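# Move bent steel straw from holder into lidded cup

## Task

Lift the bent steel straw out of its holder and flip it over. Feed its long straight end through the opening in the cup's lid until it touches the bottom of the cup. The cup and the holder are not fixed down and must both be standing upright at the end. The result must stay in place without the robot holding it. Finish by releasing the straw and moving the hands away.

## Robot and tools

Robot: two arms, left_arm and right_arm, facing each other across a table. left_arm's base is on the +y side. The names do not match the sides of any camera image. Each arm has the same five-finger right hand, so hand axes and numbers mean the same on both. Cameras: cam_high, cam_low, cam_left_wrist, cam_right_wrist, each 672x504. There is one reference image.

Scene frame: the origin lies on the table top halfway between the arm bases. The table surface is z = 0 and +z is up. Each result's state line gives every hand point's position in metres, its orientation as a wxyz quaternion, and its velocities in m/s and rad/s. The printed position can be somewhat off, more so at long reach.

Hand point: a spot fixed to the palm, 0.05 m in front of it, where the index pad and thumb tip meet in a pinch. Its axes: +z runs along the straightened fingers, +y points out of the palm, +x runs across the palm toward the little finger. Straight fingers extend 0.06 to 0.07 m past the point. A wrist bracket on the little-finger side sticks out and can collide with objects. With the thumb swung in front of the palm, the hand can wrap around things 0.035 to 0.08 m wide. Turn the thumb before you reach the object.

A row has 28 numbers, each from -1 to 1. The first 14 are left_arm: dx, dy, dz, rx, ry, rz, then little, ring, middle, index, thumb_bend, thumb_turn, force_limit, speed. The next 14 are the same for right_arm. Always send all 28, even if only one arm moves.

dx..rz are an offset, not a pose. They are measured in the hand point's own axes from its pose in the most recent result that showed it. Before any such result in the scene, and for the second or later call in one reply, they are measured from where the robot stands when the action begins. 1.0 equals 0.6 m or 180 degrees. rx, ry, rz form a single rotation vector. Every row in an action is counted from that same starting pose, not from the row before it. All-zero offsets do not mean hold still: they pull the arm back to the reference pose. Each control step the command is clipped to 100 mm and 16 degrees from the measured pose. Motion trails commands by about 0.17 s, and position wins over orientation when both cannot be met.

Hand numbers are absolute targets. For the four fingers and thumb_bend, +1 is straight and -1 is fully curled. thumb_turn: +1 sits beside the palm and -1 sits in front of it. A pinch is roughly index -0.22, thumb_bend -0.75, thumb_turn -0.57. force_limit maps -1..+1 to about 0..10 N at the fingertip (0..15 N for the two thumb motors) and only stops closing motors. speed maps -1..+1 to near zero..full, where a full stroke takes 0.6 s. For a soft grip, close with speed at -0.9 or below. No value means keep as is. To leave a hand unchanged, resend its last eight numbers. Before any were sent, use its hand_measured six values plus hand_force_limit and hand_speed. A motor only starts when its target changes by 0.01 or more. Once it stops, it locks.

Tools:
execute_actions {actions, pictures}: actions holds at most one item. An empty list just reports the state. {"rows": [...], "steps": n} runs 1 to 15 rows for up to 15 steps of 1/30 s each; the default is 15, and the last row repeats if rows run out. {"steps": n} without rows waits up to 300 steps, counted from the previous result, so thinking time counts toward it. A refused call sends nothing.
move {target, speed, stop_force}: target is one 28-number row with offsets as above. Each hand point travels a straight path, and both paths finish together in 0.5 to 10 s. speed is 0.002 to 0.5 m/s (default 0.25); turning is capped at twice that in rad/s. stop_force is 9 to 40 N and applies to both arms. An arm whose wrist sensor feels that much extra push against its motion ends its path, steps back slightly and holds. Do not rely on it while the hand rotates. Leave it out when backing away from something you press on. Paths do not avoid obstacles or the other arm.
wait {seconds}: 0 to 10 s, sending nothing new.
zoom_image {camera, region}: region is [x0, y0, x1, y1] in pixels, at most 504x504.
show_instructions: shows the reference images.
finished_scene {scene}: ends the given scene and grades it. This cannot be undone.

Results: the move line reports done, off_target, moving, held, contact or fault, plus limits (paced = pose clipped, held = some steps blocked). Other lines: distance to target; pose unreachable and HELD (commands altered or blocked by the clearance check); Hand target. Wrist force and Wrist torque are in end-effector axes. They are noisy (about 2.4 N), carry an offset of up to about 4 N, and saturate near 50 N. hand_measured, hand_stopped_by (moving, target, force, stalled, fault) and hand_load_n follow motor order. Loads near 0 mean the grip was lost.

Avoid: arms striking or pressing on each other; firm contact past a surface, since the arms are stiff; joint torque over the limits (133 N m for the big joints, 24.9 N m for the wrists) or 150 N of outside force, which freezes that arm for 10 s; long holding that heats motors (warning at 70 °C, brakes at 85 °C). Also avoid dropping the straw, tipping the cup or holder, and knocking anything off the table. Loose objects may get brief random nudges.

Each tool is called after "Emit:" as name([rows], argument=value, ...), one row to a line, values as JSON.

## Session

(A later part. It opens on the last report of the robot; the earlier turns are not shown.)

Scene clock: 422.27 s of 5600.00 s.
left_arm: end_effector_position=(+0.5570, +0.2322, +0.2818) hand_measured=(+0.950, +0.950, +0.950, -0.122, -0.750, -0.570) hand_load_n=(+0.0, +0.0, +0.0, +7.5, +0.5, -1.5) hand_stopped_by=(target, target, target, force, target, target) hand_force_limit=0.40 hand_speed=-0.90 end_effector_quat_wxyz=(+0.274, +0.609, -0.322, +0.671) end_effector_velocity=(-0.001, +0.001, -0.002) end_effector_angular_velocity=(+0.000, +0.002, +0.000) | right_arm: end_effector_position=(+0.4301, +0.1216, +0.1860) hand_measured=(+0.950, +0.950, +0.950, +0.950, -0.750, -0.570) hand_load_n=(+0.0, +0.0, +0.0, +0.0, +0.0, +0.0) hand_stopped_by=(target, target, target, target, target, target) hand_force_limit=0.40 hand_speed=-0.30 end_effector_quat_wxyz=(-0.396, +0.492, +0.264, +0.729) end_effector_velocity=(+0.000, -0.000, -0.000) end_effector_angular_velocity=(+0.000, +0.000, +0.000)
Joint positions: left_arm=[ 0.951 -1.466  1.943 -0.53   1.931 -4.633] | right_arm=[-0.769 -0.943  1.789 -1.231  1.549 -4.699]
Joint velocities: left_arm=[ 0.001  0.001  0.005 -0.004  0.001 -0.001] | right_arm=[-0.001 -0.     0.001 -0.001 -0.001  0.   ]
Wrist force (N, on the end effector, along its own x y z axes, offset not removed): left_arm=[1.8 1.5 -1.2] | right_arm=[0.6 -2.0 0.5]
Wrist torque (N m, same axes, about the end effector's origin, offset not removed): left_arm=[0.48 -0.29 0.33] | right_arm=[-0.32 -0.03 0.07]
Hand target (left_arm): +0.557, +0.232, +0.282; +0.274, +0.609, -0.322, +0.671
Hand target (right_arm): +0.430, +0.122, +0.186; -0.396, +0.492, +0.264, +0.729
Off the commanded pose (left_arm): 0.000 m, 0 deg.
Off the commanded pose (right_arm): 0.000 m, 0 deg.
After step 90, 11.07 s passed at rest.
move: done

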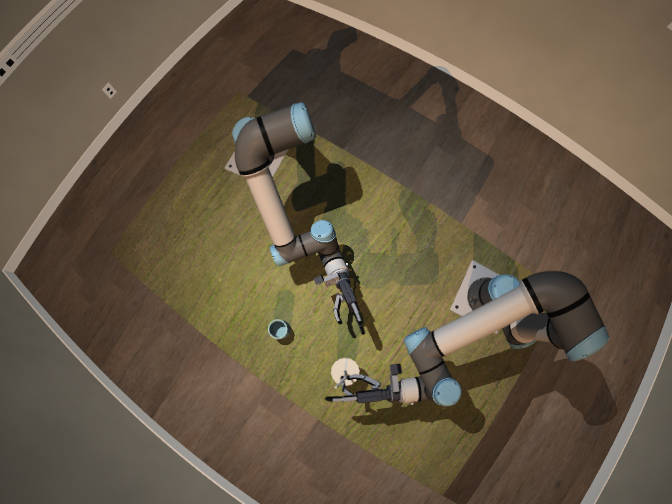

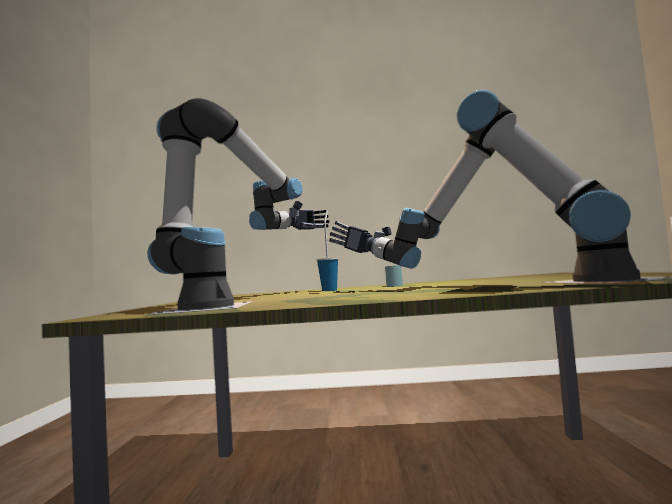

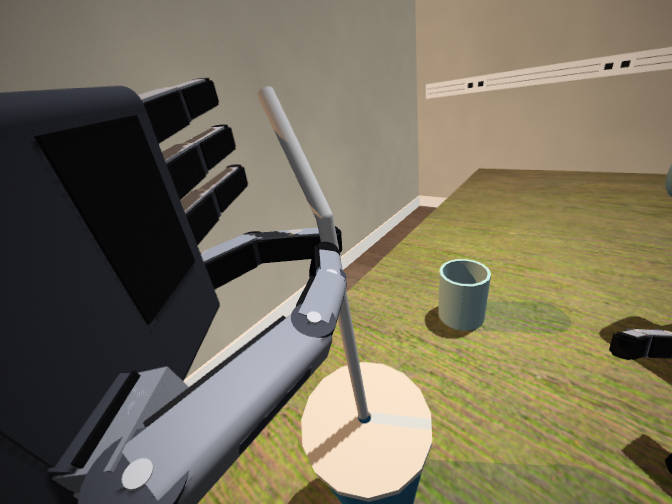

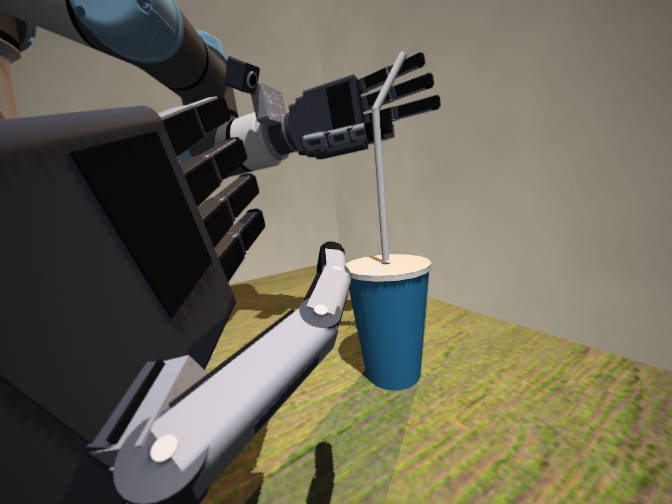

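Emit:
move(target=[-0.0248,0.0028,-0.0013,0,0,0,0.95,0.95,0.95,-0.45,-0.75,-0.57,0.4,-0.9, 0,0,0,0,0,0,0.95,0.95,0.95,0.95,-0.75,-0.57,0.4,-0.3], speed=0.008)

Emit:
zoom_image(camera="cam_left_wrist", region=[310, 360, 410, 450])

Emit:
zoom_image(camera="cam_right_wrist", region=[345, 220, 435, 290])

Scene clock: 429.67 s of 5600.00 s.
left_arm: end_effector_position=(+0.5568, +0.2321, +0.2669) hand_measured=(+0.950, +0.950, +0.950, -0.122, -0.750, -0.570) hand_load_n=(+0.0, +0.0, +0.0, +7.5, +0.5, -1.5) hand_stopped_by=(target, target, target, force, target, target) hand_force_limit=0.40 hand_speed=-0.90 end_effector_quat_wxyz=(+0.274, +0.609, -0.322, +0.671) end_effector_velocity=(-0.000, +0.001, -0.002) end_effector_angular_velocity=(+0.001, +0.002, +0.001) | right_arm: end_effector_position=(+0.4302, +0.1215, +0.1860) hand_measured=(+0.950, +0.950, +0.950, +0.950, -0.750, -0.570) hand_load_n=(+0.0, +0.0, +0.0, +0.0, +0.0, +0.0) hand_stopped_by=(target, target, target, target, target, target) hand_force_limit=0.40 hand_speed=-0.30 end_effector_quat_wxyz=(-0.396, +0.492, +0.264, +0.729) end_effector_velocity=(-0.001, +0.000, -0.000) end_effector_angular_velocity=(-0.002, -0.000, +0.001)
Joint positions: left_arm=[ 0.951 -1.449  1.966 -0.571  1.93  -4.633] | right_arm=[-0.769 -0.943  1.789 -1.231  1.549 -4.699]
Joint velocities: left_arm=[ 0.001  0.002  0.003 -0.003 -0.    -0.   ] | right_arm=[ 0.    -0.     0.     0.001 -0.001 -0.001]
Wrist force (N, on the end effector, along its own x y z axes, offset not removed): left_arm=[3.2 1.3 -0.2] | right_arm=[2.1 -1.9 1.8]
Wrist torque (N m, same axes, about the end effector's origin, offset not removed): left_arm=[0.41 -0.62 0.42] | right_arm=[-0.44 -0.30 0.13]
Hand target (left_arm): +0.557, +0.232, +0.267; +0.274, +0.609, -0.322, +0.671
Hand target (right_arm): +0.430, +0.122, +0.186; -0.396, +0.492, +0.264, +0.729
Off the commanded pose (left_arm): 0.000 m, 0 deg.
Off the commanded pose (right_arm): 0.000 m, 0 deg.
After step 90, 2.33 s passed at rest.
move: done

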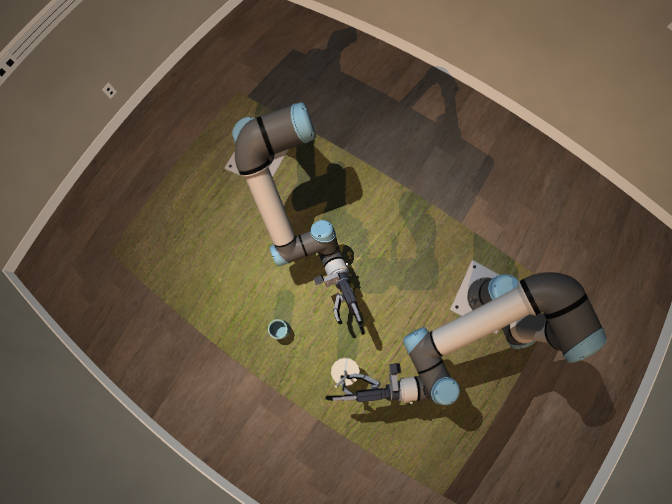

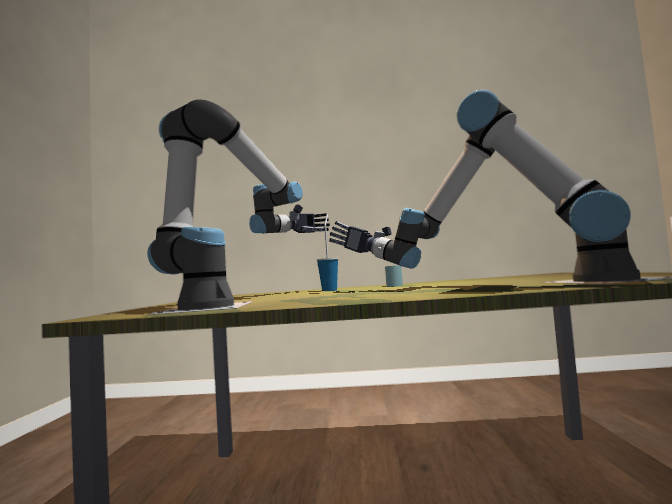

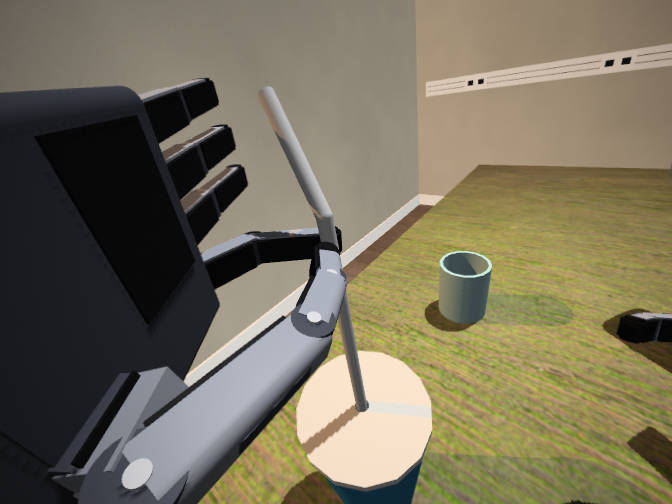

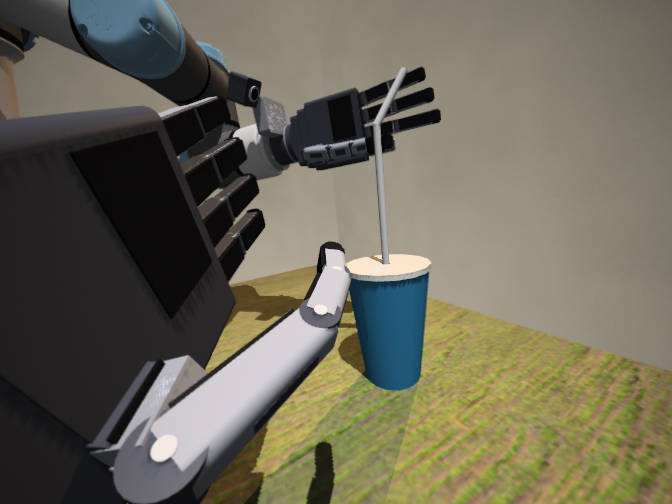

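Region (310, 360, 410, 450) of cam_left_wrist's 672x504 image, scaled by 5.040, with more detail than that image has; it fills the top 454 rows of this view, and the rest is white.

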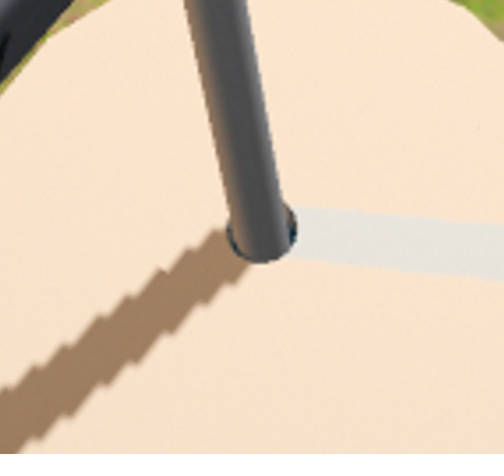

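Region (345, 220, 435, 290) of cam_right_wrist's 672x504 image, scaled by 5.600, with more detail than that image has.

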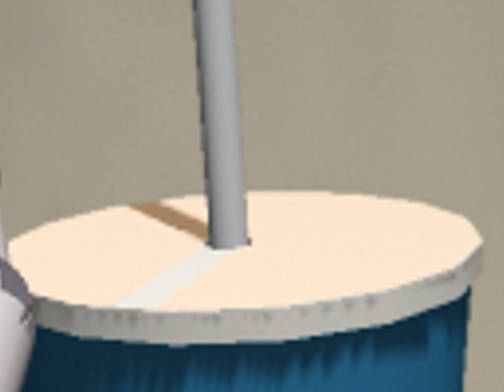

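Emit:
move(target=[-0.0580,0.0064,-0.0030,0,0,0,0.95,0.95,0.95,-0.45,-0.75,-0.57,0.4,-0.9, 0,0,0,0,0,0,0.95,0.95,0.95,0.95,-0.75,-0.57,0.4,-0.3], speed=0.015)

Emit:
zoom_image(camera="cam_left_wrist", region=[305, 325, 405, 415])

Emit:
zoom_image(camera="cam_right_wrist", region=[345, 220, 435, 290])

Scene clock: 437.43 s of 5600.00 s.
left_arm: end_effector_position=(+0.5565, +0.2319, +0.2320) hand_measured=(+0.950, +0.950, +0.950, -0.122, -0.750, -0.570) hand_load_n=(+0.0, +0.0, +0.0, +7.5, +0.5, -1.5) hand_stopped_by=(target, target, target, force, target, target) hand_force_limit=0.40 hand_speed=-0.90 end_effector_quat_wxyz=(+0.274, +0.609, -0.322, +0.671) end_effector_velocity=(+0.000, +0.000, -0.002) end_effector_angular_velocity=(-0.000, +0.000, +0.000) | right_arm: end_effector_position=(+0.4301, +0.1216, +0.1860) hand_measured=(+0.950, +0.950, +0.950, +0.950, -0.750, -0.570) hand_load_n=(+0.0, +0.0, +0.0, +0.0, +0.0, +0.0) hand_stopped_by=(target, target, target, target, target, target) hand_force_limit=0.40 hand_speed=-0.30 end_effector_quat_wxyz=(-0.396, +0.492, +0.264, +0.729) end_effector_velocity=(-0.001, +0.000, -0.000) end_effector_angular_velocity=(+0.001, +0.001, +0.001)
Joint positions: left_arm=[ 0.95  -1.401  2.015 -0.667  1.929 -4.633] | right_arm=[-0.769 -0.943  1.789 -1.231  1.549 -4.699]
Joint velocities: left_arm=[ 0.     0.003  0.002 -0.005  0.    -0.   ] | right_arm=[ 0.001  0.     0.    -0.001 -0.     0.001]
Wrist force (N, on the end effector, along its own x y z axes, offset not removed): left_arm=[-2.6 1.5 -2.1] | right_arm=[-0.1 -0.7 -2.8]
Wrist torque (N m, same axes, about the end effector's origin, offset not removed): left_arm=[0.64 0.31 0.11] | right_arm=[-0.15 0.18 -0.01]
Hand target (left_arm): +0.557, +0.232, +0.232; +0.274, +0.609, -0.322, +0.671
Hand target (right_arm): +0.430, +0.122, +0.186; -0.396, +0.492, +0.264, +0.729
Off the commanded pose (left_arm): 0.000 m, 0 deg.
Off the commanded pose (right_arm): 0.000 m, 0 deg.
After step 90, 2.17 s passed at rest.
move: done

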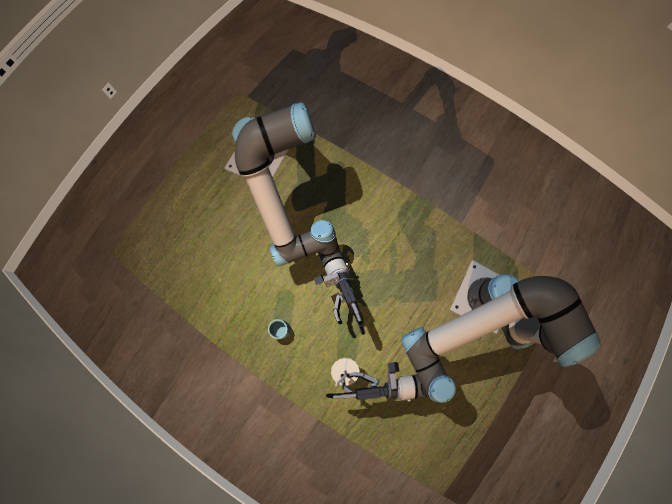

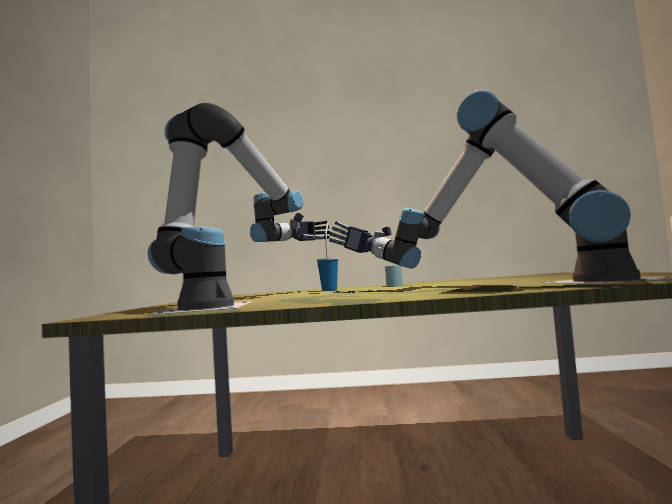

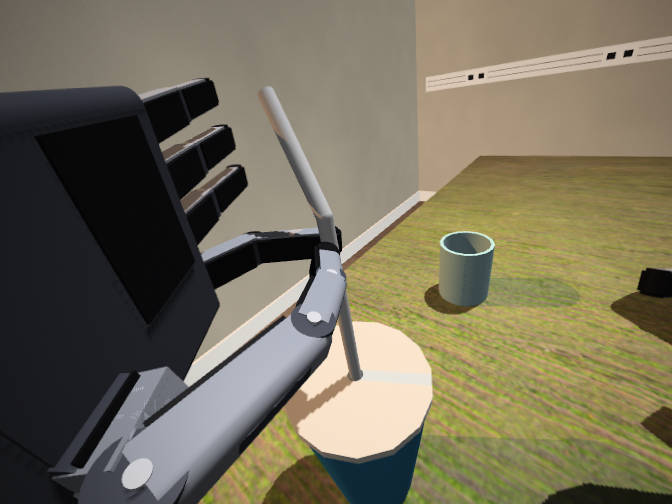

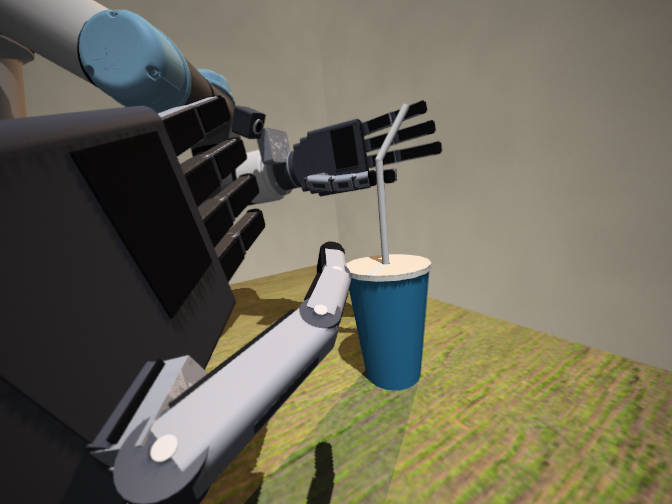

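Region (305, 325, 405, 415) of cam_left_wrist's 672x504 image, scaled by 5.040, with more detail than that image has; it fills the top 454 rows of this view, and the rest is white.

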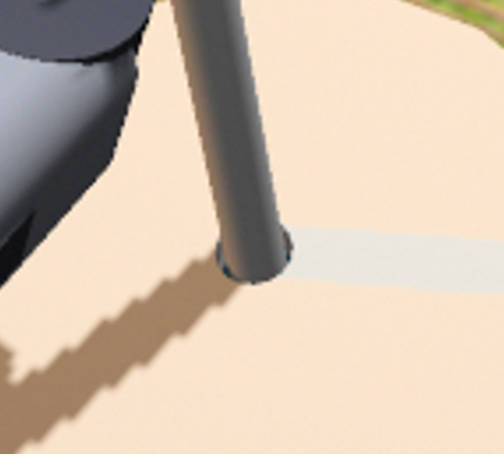

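Region (345, 220, 435, 290) of cam_right_wrist's 672x504 image, scaled by 5.600, with more detail than that image has.

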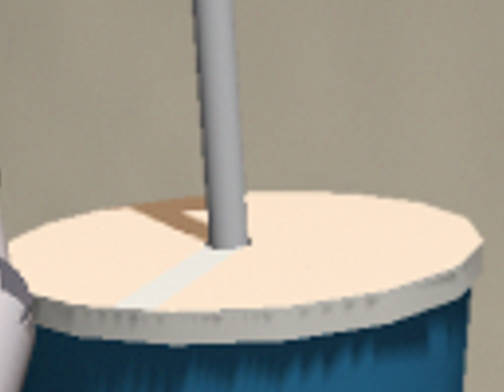

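Emit:
move(target=[-0.0911,0.0096,-0.0047,0,0,0,0.95,0.95,0.95,-0.45,-0.75,-0.57,0.4,-0.9, 0,0,0,0,0,0,0.95,0.95,0.95,0.95,-0.75,-0.57,0.4,-0.3], speed=0.02)

Emit:
zoom_image(camera="cam_left_wrist", region=[295, 260, 395, 350])

Emit:
zoom_image(camera="cam_right_wrist", region=[300, 190, 440, 290])

Scene clock: 448.73 s of 5600.00 s.
left_arm: end_effector_position=(+0.5563, +0.2317, +0.1771) hand_measured=(+0.950, +0.950, +0.950, -0.122, -0.750, -0.570) hand_load_n=(+0.0, +0.0, +0.0, +7.5, +0.5, -1.5) hand_stopped_by=(target, target, target, force, target, target) hand_force_limit=0.40 hand_speed=-0.90 end_effector_quat_wxyz=(+0.274, +0.609, -0.322, +0.671) end_effector_velocity=(-0.000, -0.000, -0.002) end_effector_angular_velocity=(+0.001, -0.000, -0.001) | right_arm: end_effector_position=(+0.4302, +0.1215, +0.1860) hand_measured=(+0.950, +0.950, +0.950, +0.950, -0.750, -0.570) hand_load_n=(+0.0, +0.0, +0.0, +0.0, +0.0, +0.0) hand_stopped_by=(target, target, target, target, target, target) hand_force_limit=0.40 hand_speed=-0.30 end_effector_quat_wxyz=(-0.396, +0.492, +0.264, +0.729) end_effector_velocity=(+0.000, +0.000, +0.000) end_effector_angular_velocity=(+0.000, -0.000, -0.001)
Joint positions: left_arm=[ 0.949 -1.309  2.077 -0.821  1.929 -4.633] | right_arm=[-0.769 -0.943  1.789 -1.231  1.549 -4.699]
Joint velocities: left_arm=[-0.     0.003  0.002 -0.004  0.     0.001] | right_arm=[-0.     0.    -0.001  0.001  0.001 -0.   ]
Wrist force (N, on the end effector, along its own x y z axes, offset not removed): left_arm=[0.6 1.5 2.1] | right_arm=[-0.9 -1.0 0.1]
Wrist torque (N m, same axes, about the end effector's origin, offset not removed): left_arm=[0.29 -0.24 0.28] | right_arm=[-0.26 0.31 0.01]
Hand target (left_arm): +0.556, +0.232, +0.177; +0.274, +0.609, -0.322, +0.671
Hand target (right_arm): +0.430, +0.122, +0.186; -0.396, +0.492, +0.264, +0.729
Off the commanded pose (left_arm): 0.000 m, 0 deg.
Off the commanded pose (right_arm): 0.000 m, 0 deg.
After step 90, 5.27 s passed at rest.
move: done

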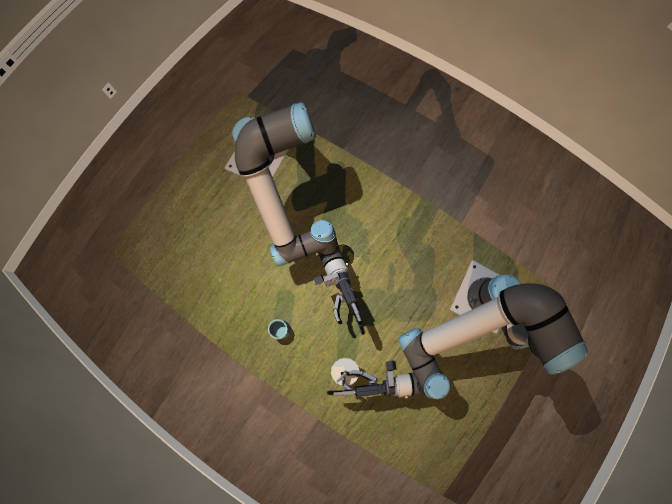

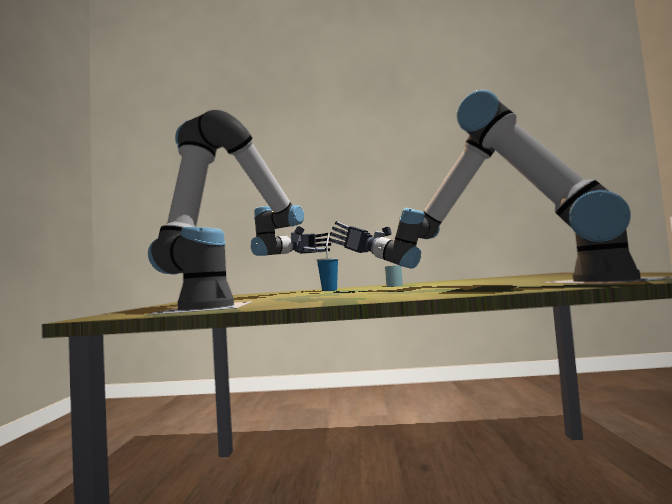

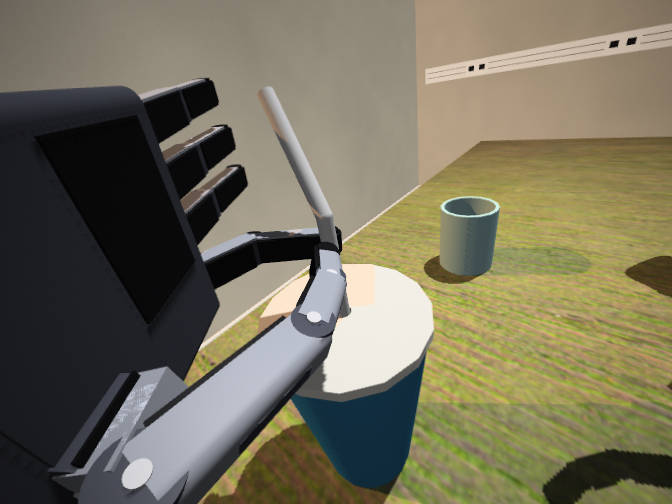

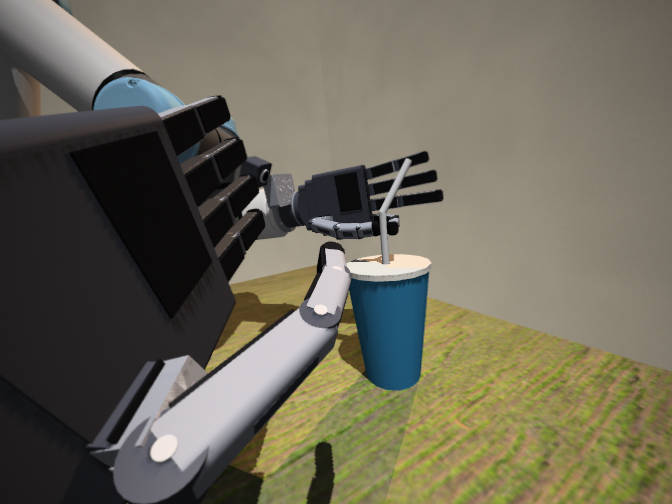

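Region (295, 260, 395, 350) of cam_left_wrist's 672x504 image, scaled by 5.040, with more detail than that image has; it fills the top 454 rows of this view, and the rest is white.

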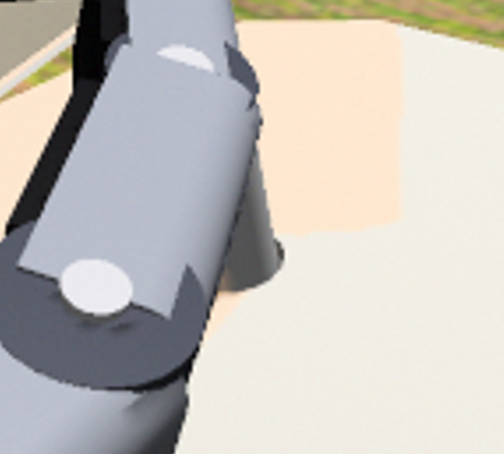

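Region (300, 190, 440, 290) of cam_right_wrist's 672x504 image, scaled by 3.600, with more detail than that image has; it fills the top 360 rows of this view, and the rest is white.

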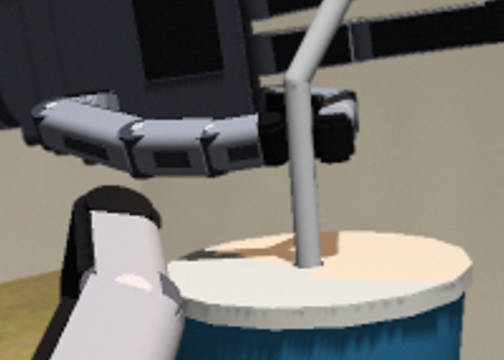

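Emit:
move(target=[-0.0215,0.0021,-0.0011,0,0,0,0.95,0.95,0.95,-0.45,-0.75,-0.57,0.4,-0.9, 0,0,0,0,0,0,0.95,0.95,0.95,0.95,-0.75,-0.57,0.4,-0.3], speed=0.01, stop_force=9)

Emit:
move(target=[-0.0150,0.0015,-0.0008,0,0,0,0.95,0.95,0.95,-0.45,-0.75,-0.57,0.4,-0.9, 0,0,0,0,0,0,0.95,0.95,0.95,0.95,-0.75,-0.57,0.4,-0.3], speed=0.003, stop_force=9)

Emit:
zoom_image(camera="cam_right_wrist", region=[300, 190, 440, 290])

Scene clock: 456.50 s of 5600.00 s.
left_arm: end_effector_position=(+0.5563, +0.2317, +0.1643) hand_measured=(+0.950, +0.950, +0.950, -0.122, -0.750, -0.570) hand_load_n=(+0.0, +0.0, +0.0, +7.5, +0.5, -1.5) hand_stopped_by=(target, target, target, force, target, target) hand_force_limit=0.40 hand_speed=-0.90 end_effector_quat_wxyz=(+0.274, +0.609, -0.322, +0.671) end_effector_velocity=(-0.000, +0.000, -0.002) end_effector_angular_velocity=(+0.001, +0.000, -0.000) | right_arm: end_effector_position=(+0.4301, +0.1216, +0.1860) hand_measured=(+0.950, +0.950, +0.950, +0.950, -0.750, -0.570) hand_load_n=(+0.0, +0.0, +0.0, +0.0, +0.0, +0.0) hand_stopped_by=(target, target, target, target, target, target) hand_force_limit=0.40 hand_speed=-0.30 end_effector_quat_wxyz=(-0.396, +0.492, +0.264, +0.729) end_effector_velocity=(-0.000, -0.000, -0.001) end_effector_angular_velocity=(-0.001, +0.002, +0.001)
Joint positions: left_arm=[ 0.949 -1.284  2.088 -0.857  1.929 -4.633] | right_arm=[-0.769 -0.943  1.789 -1.231  1.549 -4.699]
Joint velocities: left_arm=[-0.     0.003  0.002 -0.004  0.     0.001] | right_arm=[-0.     0.     0.001  0.001 -0.001  0.002]
Wrist force (N, on the end effector, along its own x y z axes, offset not removed): left_arm=[3.0 1.1 -0.8] | right_arm=[-0.6 -1.1 -1.9]
Wrist torque (N m, same axes, about the end effector's origin, offset not removed): left_arm=[0.44 -0.62 0.28] | right_arm=[-0.14 0.26 -0.04]
Hand target (left_arm): +0.556, +0.232, +0.164; +0.274, +0.609, -0.322, +0.671
Hand target (right_arm): +0.430, +0.122, +0.186; -0.396, +0.492, +0.264, +0.729
Off the commanded pose (left_arm): 0.000 m, 0 deg.
Off the commanded pose (right_arm): 0.000 m, 0 deg.
After step 90, 3.27 s passed at rest.
move: done

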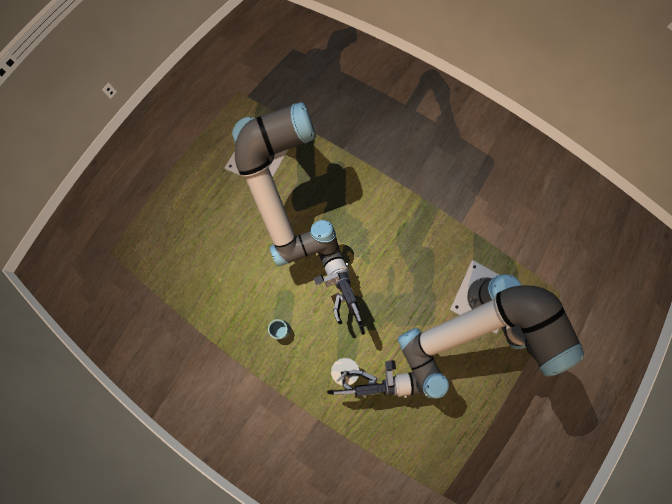

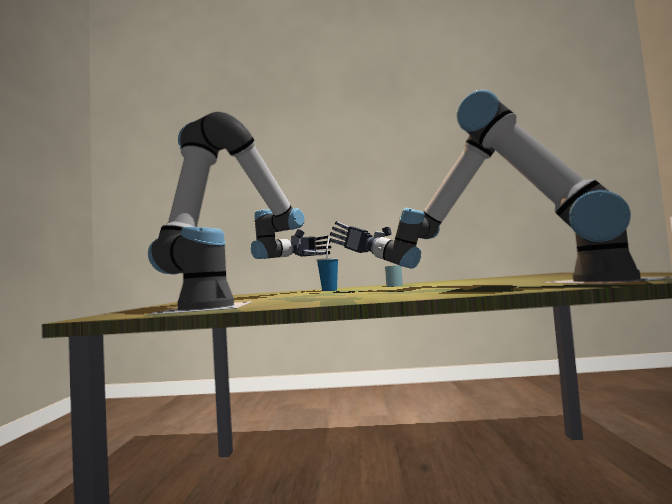

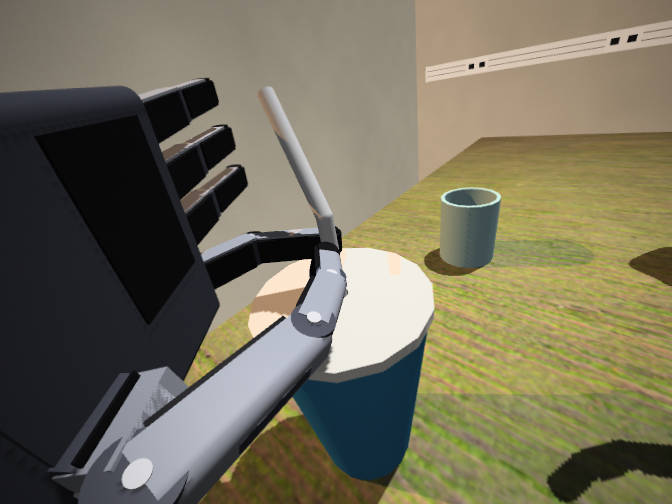

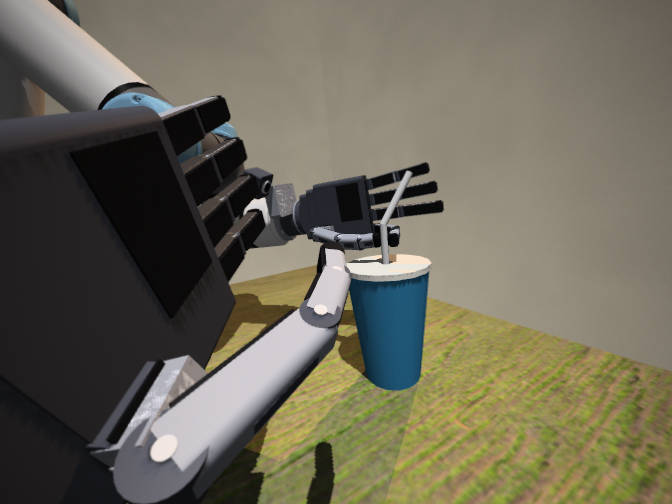

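Scene clock: 459.73 s of 5600.00 s.
left_arm: end_effector_position=(+0.5563, +0.2317, +0.1553) hand_measured=(+0.950, +0.950, +0.950, -0.122, -0.750, -0.570) hand_load_n=(+0.0, +0.0, +0.0, +7.5, +0.5, -1.5) hand_stopped_by=(target, target, target, force, target, target) hand_force_limit=0.40 hand_speed=-0.90 end_effector_quat_wxyz=(+0.274, +0.609, -0.322, +0.671) end_effector_velocity=(-0.000, -0.001, -0.000) end_effector_angular_velocity=(-0.001, -0.001, -0.001) | right_arm: end_effector_position=(+0.4301, +0.1216, +0.1860) hand_measured=(+0.950, +0.950, +0.950, +0.950, -0.750, -0.570) hand_load_n=(+0.0, +0.0, +0.0, +0.0, +0.0, +0.0) hand_stopped_by=(target, target, target, target, target, target) hand_force_limit=0.40 hand_speed=-0.30 end_effector_quat_wxyz=(-0.396, +0.492, +0.264, +0.729) end_effector_velocity=(+0.000, +0.000, -0.000) end_effector_angular_velocity=(+0.000, +0.000, +0.001)
Joint positions: left_arm=[ 0.949 -1.267  2.096 -0.883  1.929 -4.633] | right_arm=[-0.769 -0.943  1.789 -1.231  1.549 -4.699]
Joint velocities: left_arm=[-0.001  0.001 -0.    -0.002  0.001 -0.   ] | right_arm=[-0.001  0.    -0.    -0.    -0.002  0.001]
Wrist force (N, on the end effector, along its own x y z axes, offset not removed): left_arm=[-1.1 0.9 -0.1] | right_arm=[-1.5 -2.7 0.0]
Wrist torque (N m, same axes, about the end effector's origin, offset not removed): left_arm=[0.37 0.09 0.07] | right_arm=[-0.52 0.37 -0.26]
Hand target (left_arm): +0.556, +0.232, +0.155; +0.274, +0.609, -0.322, +0.671
Hand target (right_arm): +0.430, +0.122, +0.186; -0.396, +0.492, +0.264, +0.729
Off the commanded pose (left_arm): 0.000 m, 0 deg.
Off the commanded pose (right_arm): 0.000 m, 0 deg.
move: done

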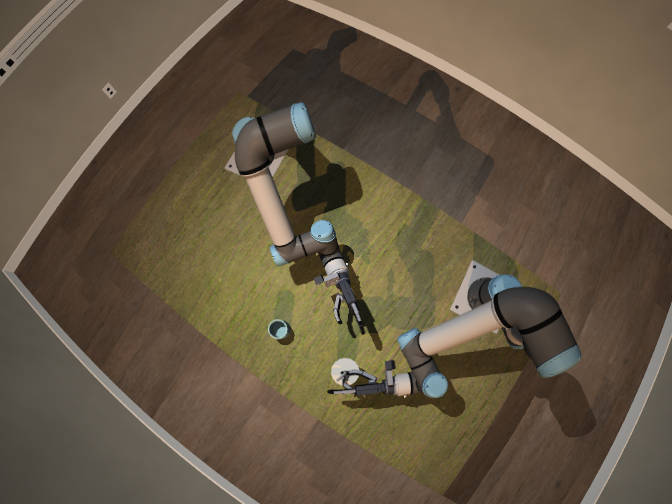

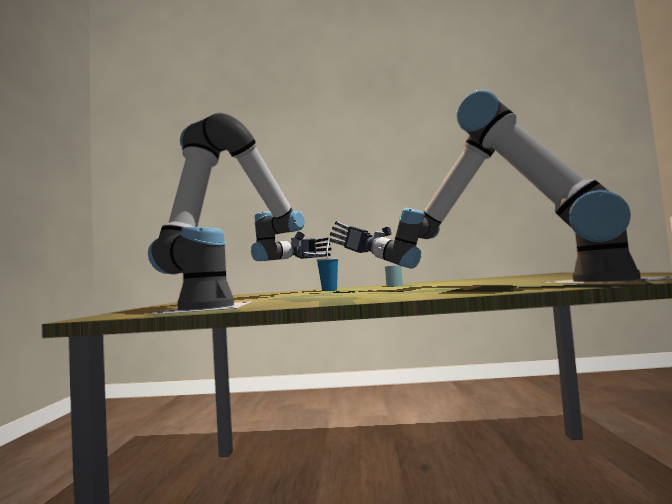

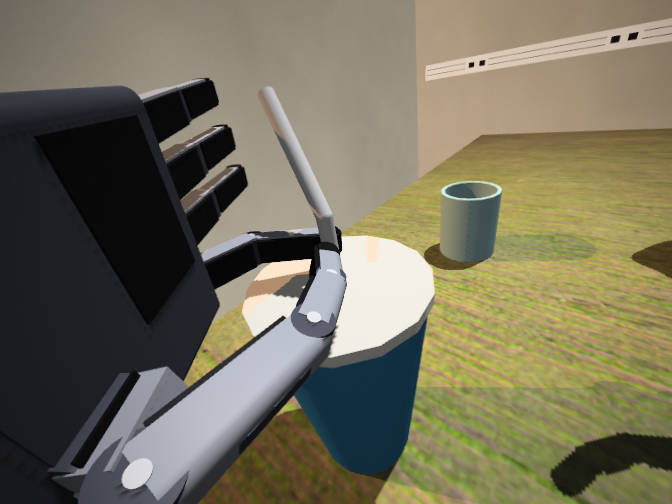

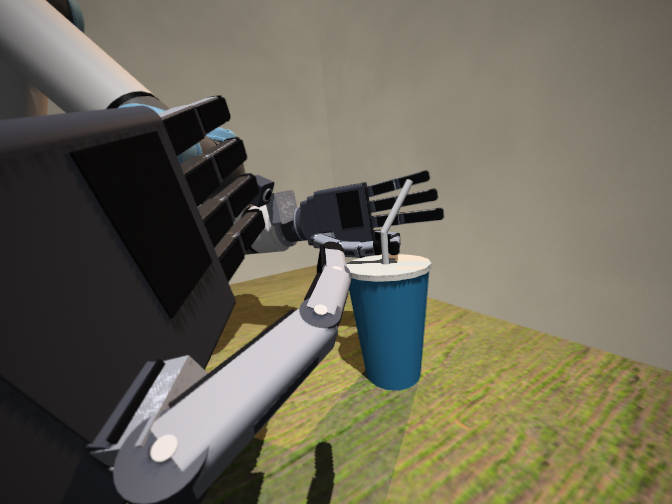

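Region (300, 190, 440, 290) of cam_right_wrist's 672x504 image, scaled by 3.600, with more detail than that image has; it fills the top 360 rows of this view, and the rest is white.

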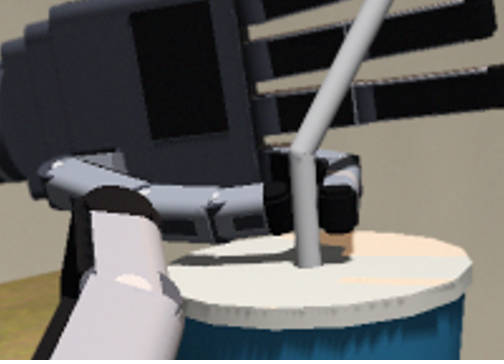

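Emit:
move(target=[-0.0052,0.0005,0.0022,0,-0.0278,0,0.95,0.95,0.95,-0.45,-0.75,-0.57,0.4,-0.9, 0,0,0,0,0,0,0.95,0.95,0.95,0.95,-0.75,-0.57,0.4,-0.3], speed=0.015)

Emit:
zoom_image(camera="cam_right_wrist", region=[330, 215, 435, 285])

Scene clock: 487.50 s of 5600.00 s.
left_arm: end_effector_position=(+0.5572, +0.2306, +0.1522) hand_measured=(+0.950, +0.950, +0.950, -0.122, -0.750, -0.570) hand_load_n=(+0.0, +0.0, +0.0, +7.5, +0.5, -1.5) hand_stopped_by=(target, target, target, force, target, target) hand_force_limit=0.40 hand_speed=-0.90 end_effector_quat_wxyz=(+0.260, +0.638, -0.333, +0.644) end_effector_velocity=(-0.001, +0.000, -0.001) end_effector_angular_velocity=(+0.004, +0.005, -0.001) | right_arm: end_effector_position=(+0.4301, +0.1216, +0.1860) hand_measured=(+0.950, +0.950, +0.950, +0.950, -0.750, -0.570) hand_load_n=(+0.0, +0.0, +0.0, +0.0, +0.0, +0.0) hand_stopped_by=(target, target, target, target, target, target) hand_force_limit=0.40 hand_speed=-0.30 end_effector_quat_wxyz=(-0.396, +0.492, +0.264, +0.729) end_effector_velocity=(+0.000, +0.000, +0.001) end_effector_angular_velocity=(+0.002, -0.001, -0.001)
Joint positions: left_arm=[ 0.941 -1.282  2.05  -0.729  1.912 -4.601] | right_arm=[-0.769 -0.943  1.789 -1.231  1.549 -4.699]
Joint velocities: left_arm=[-0.    -0.001 -0.002  0.009  0.     0.001] | right_arm=[ 0.    -0.    -0.001 -0.002  0.001 -0.   ]
Wrist force (N, on the end effector, along its own x y z axes, offset not removed): left_arm=[1.0 -1.5 -0.2] | right_arm=[-1.1 1.2 -0.9]
Wrist torque (N m, same axes, about the end effector's origin, offset not removed): left_arm=[-0.07 -0.37 0.16] | right_arm=[0.28 0.33 0.16]
Hand target (left_arm): +0.557, +0.231, +0.152; +0.260, +0.638, -0.333, +0.644
Hand target (right_arm): +0.430, +0.122, +0.186; -0.396, +0.492, +0.264, +0.729
Off the commanded pose (left_arm): 0.000 m, 0 deg.
Off the commanded pose (right_arm): 0.000 m, 0 deg.
After step 90, 21.63 s passed at rest.
move: done

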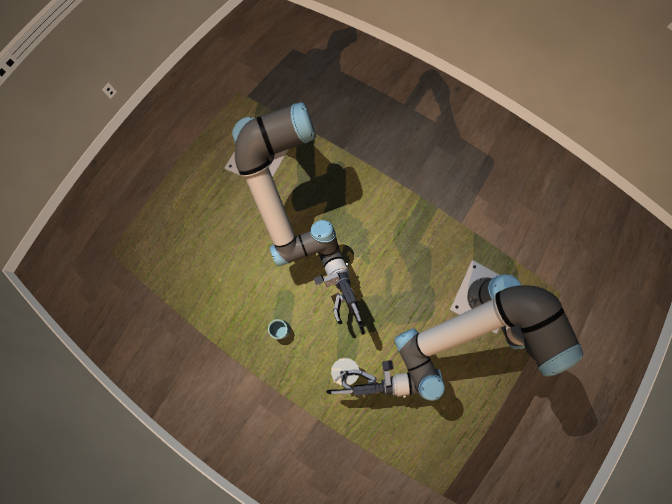

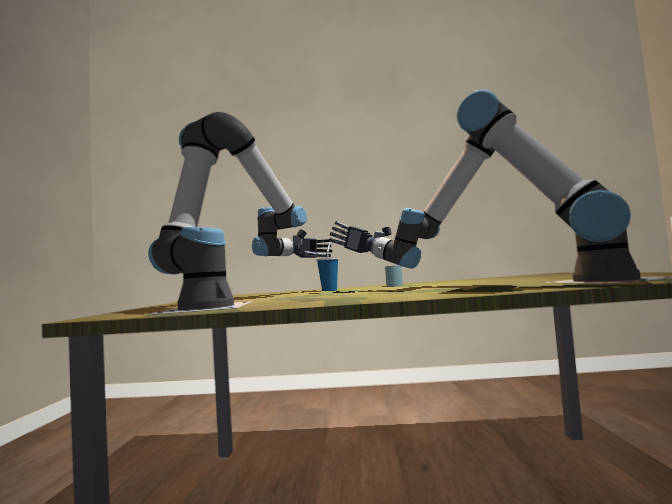

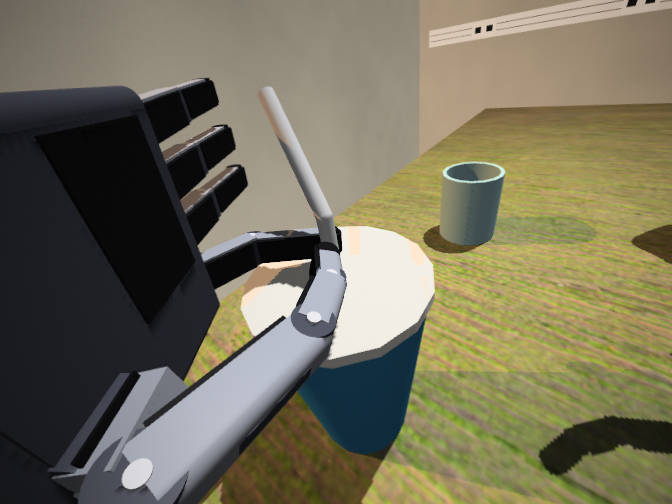

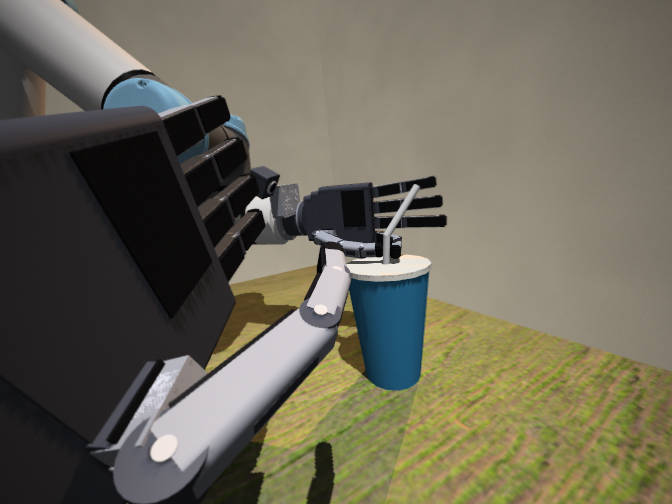

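Region (330, 215, 435, 285) of cam_right_wrist's 672x504 image, scaled by 4.800, with more detail than that image has.

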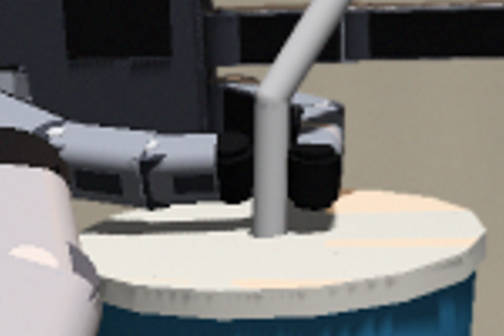

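Emit:
move(target=[-0.0066,0.0007,-0.0003,0,0,0,0.95,0.95,0.95,-0.45,-0.75,-0.57,0.4,-0.9, 0,0,0,0,0,0,0.95,0.95,0.95,0.95,-0.75,-0.57,0.4,-0.3], speed=0.003, stop_force=9)

Emit:
zoom_image(camera="cam_right_wrist", region=[330, 215, 435, 285])

Scene clock: 494.00 s of 5600.00 s.
left_arm: end_effector_position=(+0.5570, +0.2308, +0.1483) hand_measured=(+0.950, +0.950, +0.950, -0.122, -0.750, -0.570) hand_load_n=(+0.0, +0.0, +0.0, +7.5, +0.5, -1.5) hand_stopped_by=(target, target, target, force, target, target) hand_force_limit=0.40 hand_speed=-0.90 end_effector_quat_wxyz=(+0.260, +0.638, -0.333, +0.644) end_effector_velocity=(-0.000, +0.000, -0.001) end_effector_angular_velocity=(+0.000, +0.001, -0.001) | right_arm: end_effector_position=(+0.4301, +0.1216, +0.1860) hand_measured=(+0.950, +0.950, +0.950, +0.950, -0.750, -0.570) hand_load_n=(+0.0, +0.0, +0.0, +0.0, +0.0, +0.0) hand_stopped_by=(target, target, target, target, target, target) hand_force_limit=0.40 hand_speed=-0.30 end_effector_quat_wxyz=(-0.396, +0.492, +0.264, +0.729) end_effector_velocity=(-0.000, -0.000, -0.001) end_effector_angular_velocity=(-0.003, +0.001, -0.000)
Joint positions: left_arm=[ 0.941 -1.275  2.054 -0.74   1.912 -4.601] | right_arm=[-0.769 -0.943  1.789 -1.231  1.549 -4.699]
Joint velocities: left_arm=[ 0.001  0.001  0.001 -0.001  0.001 -0.   ] | right_arm=[ 0.    -0.     0.001  0.002  0.    -0.001]
Wrist force (N, on the end effector, along its own x y z axes, offset not removed): left_arm=[0.4 1.2 -0.9] | right_arm=[1.2 0.4 -0.7]
Wrist torque (N m, same axes, about the end effector's origin, offset not removed): left_arm=[0.37 -0.14 0.22] | right_arm=[-0.03 -0.22 0.13]
Hand target (left_arm): +0.557, +0.231, +0.148; +0.260, +0.638, -0.333, +0.644
Hand target (right_arm): +0.430, +0.122, +0.186; -0.396, +0.492, +0.264, +0.729
Off the commanded pose (left_arm): 0.000 m, 0 deg.
Off the commanded pose (right_arm): 0.000 m, 0 deg.
After step 90, 1.97 s passed at rest.
move: done

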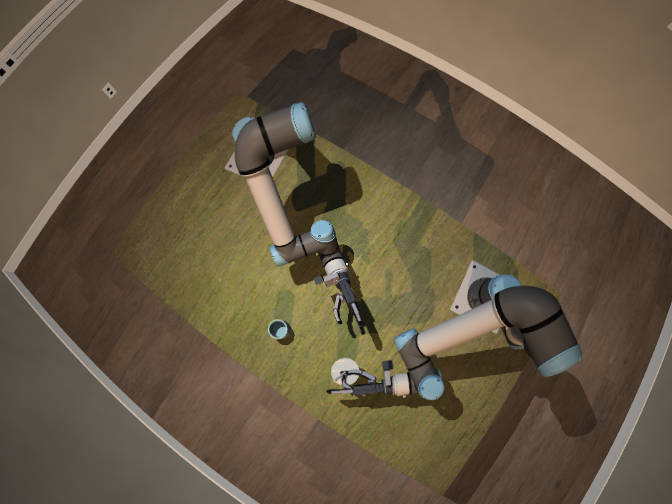

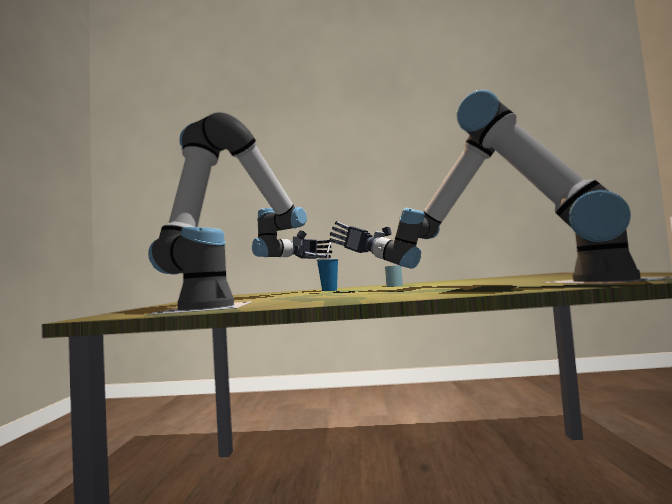

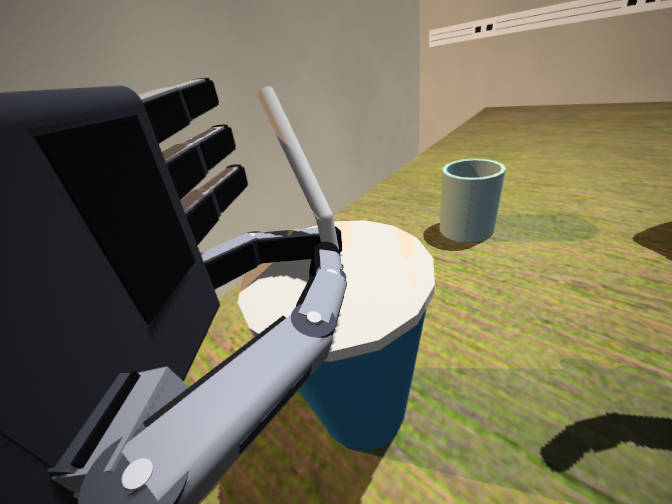

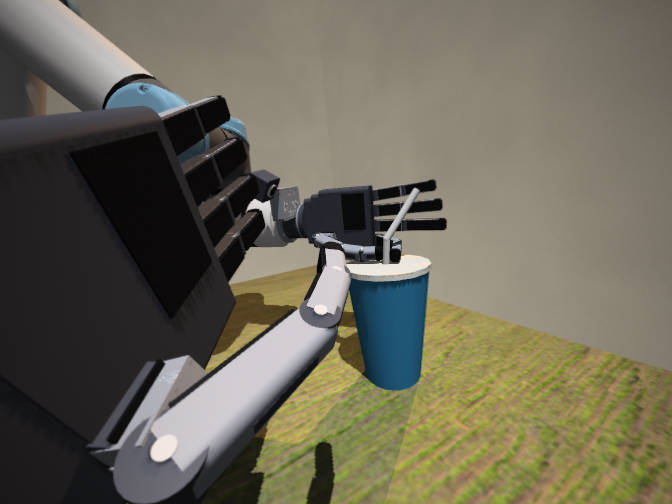

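Region (330, 215, 435, 285) of cam_right_wrist's 672x504 image, scaled by 4.800, with more detail than that image has.

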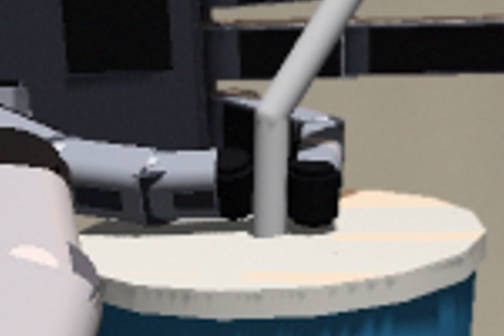

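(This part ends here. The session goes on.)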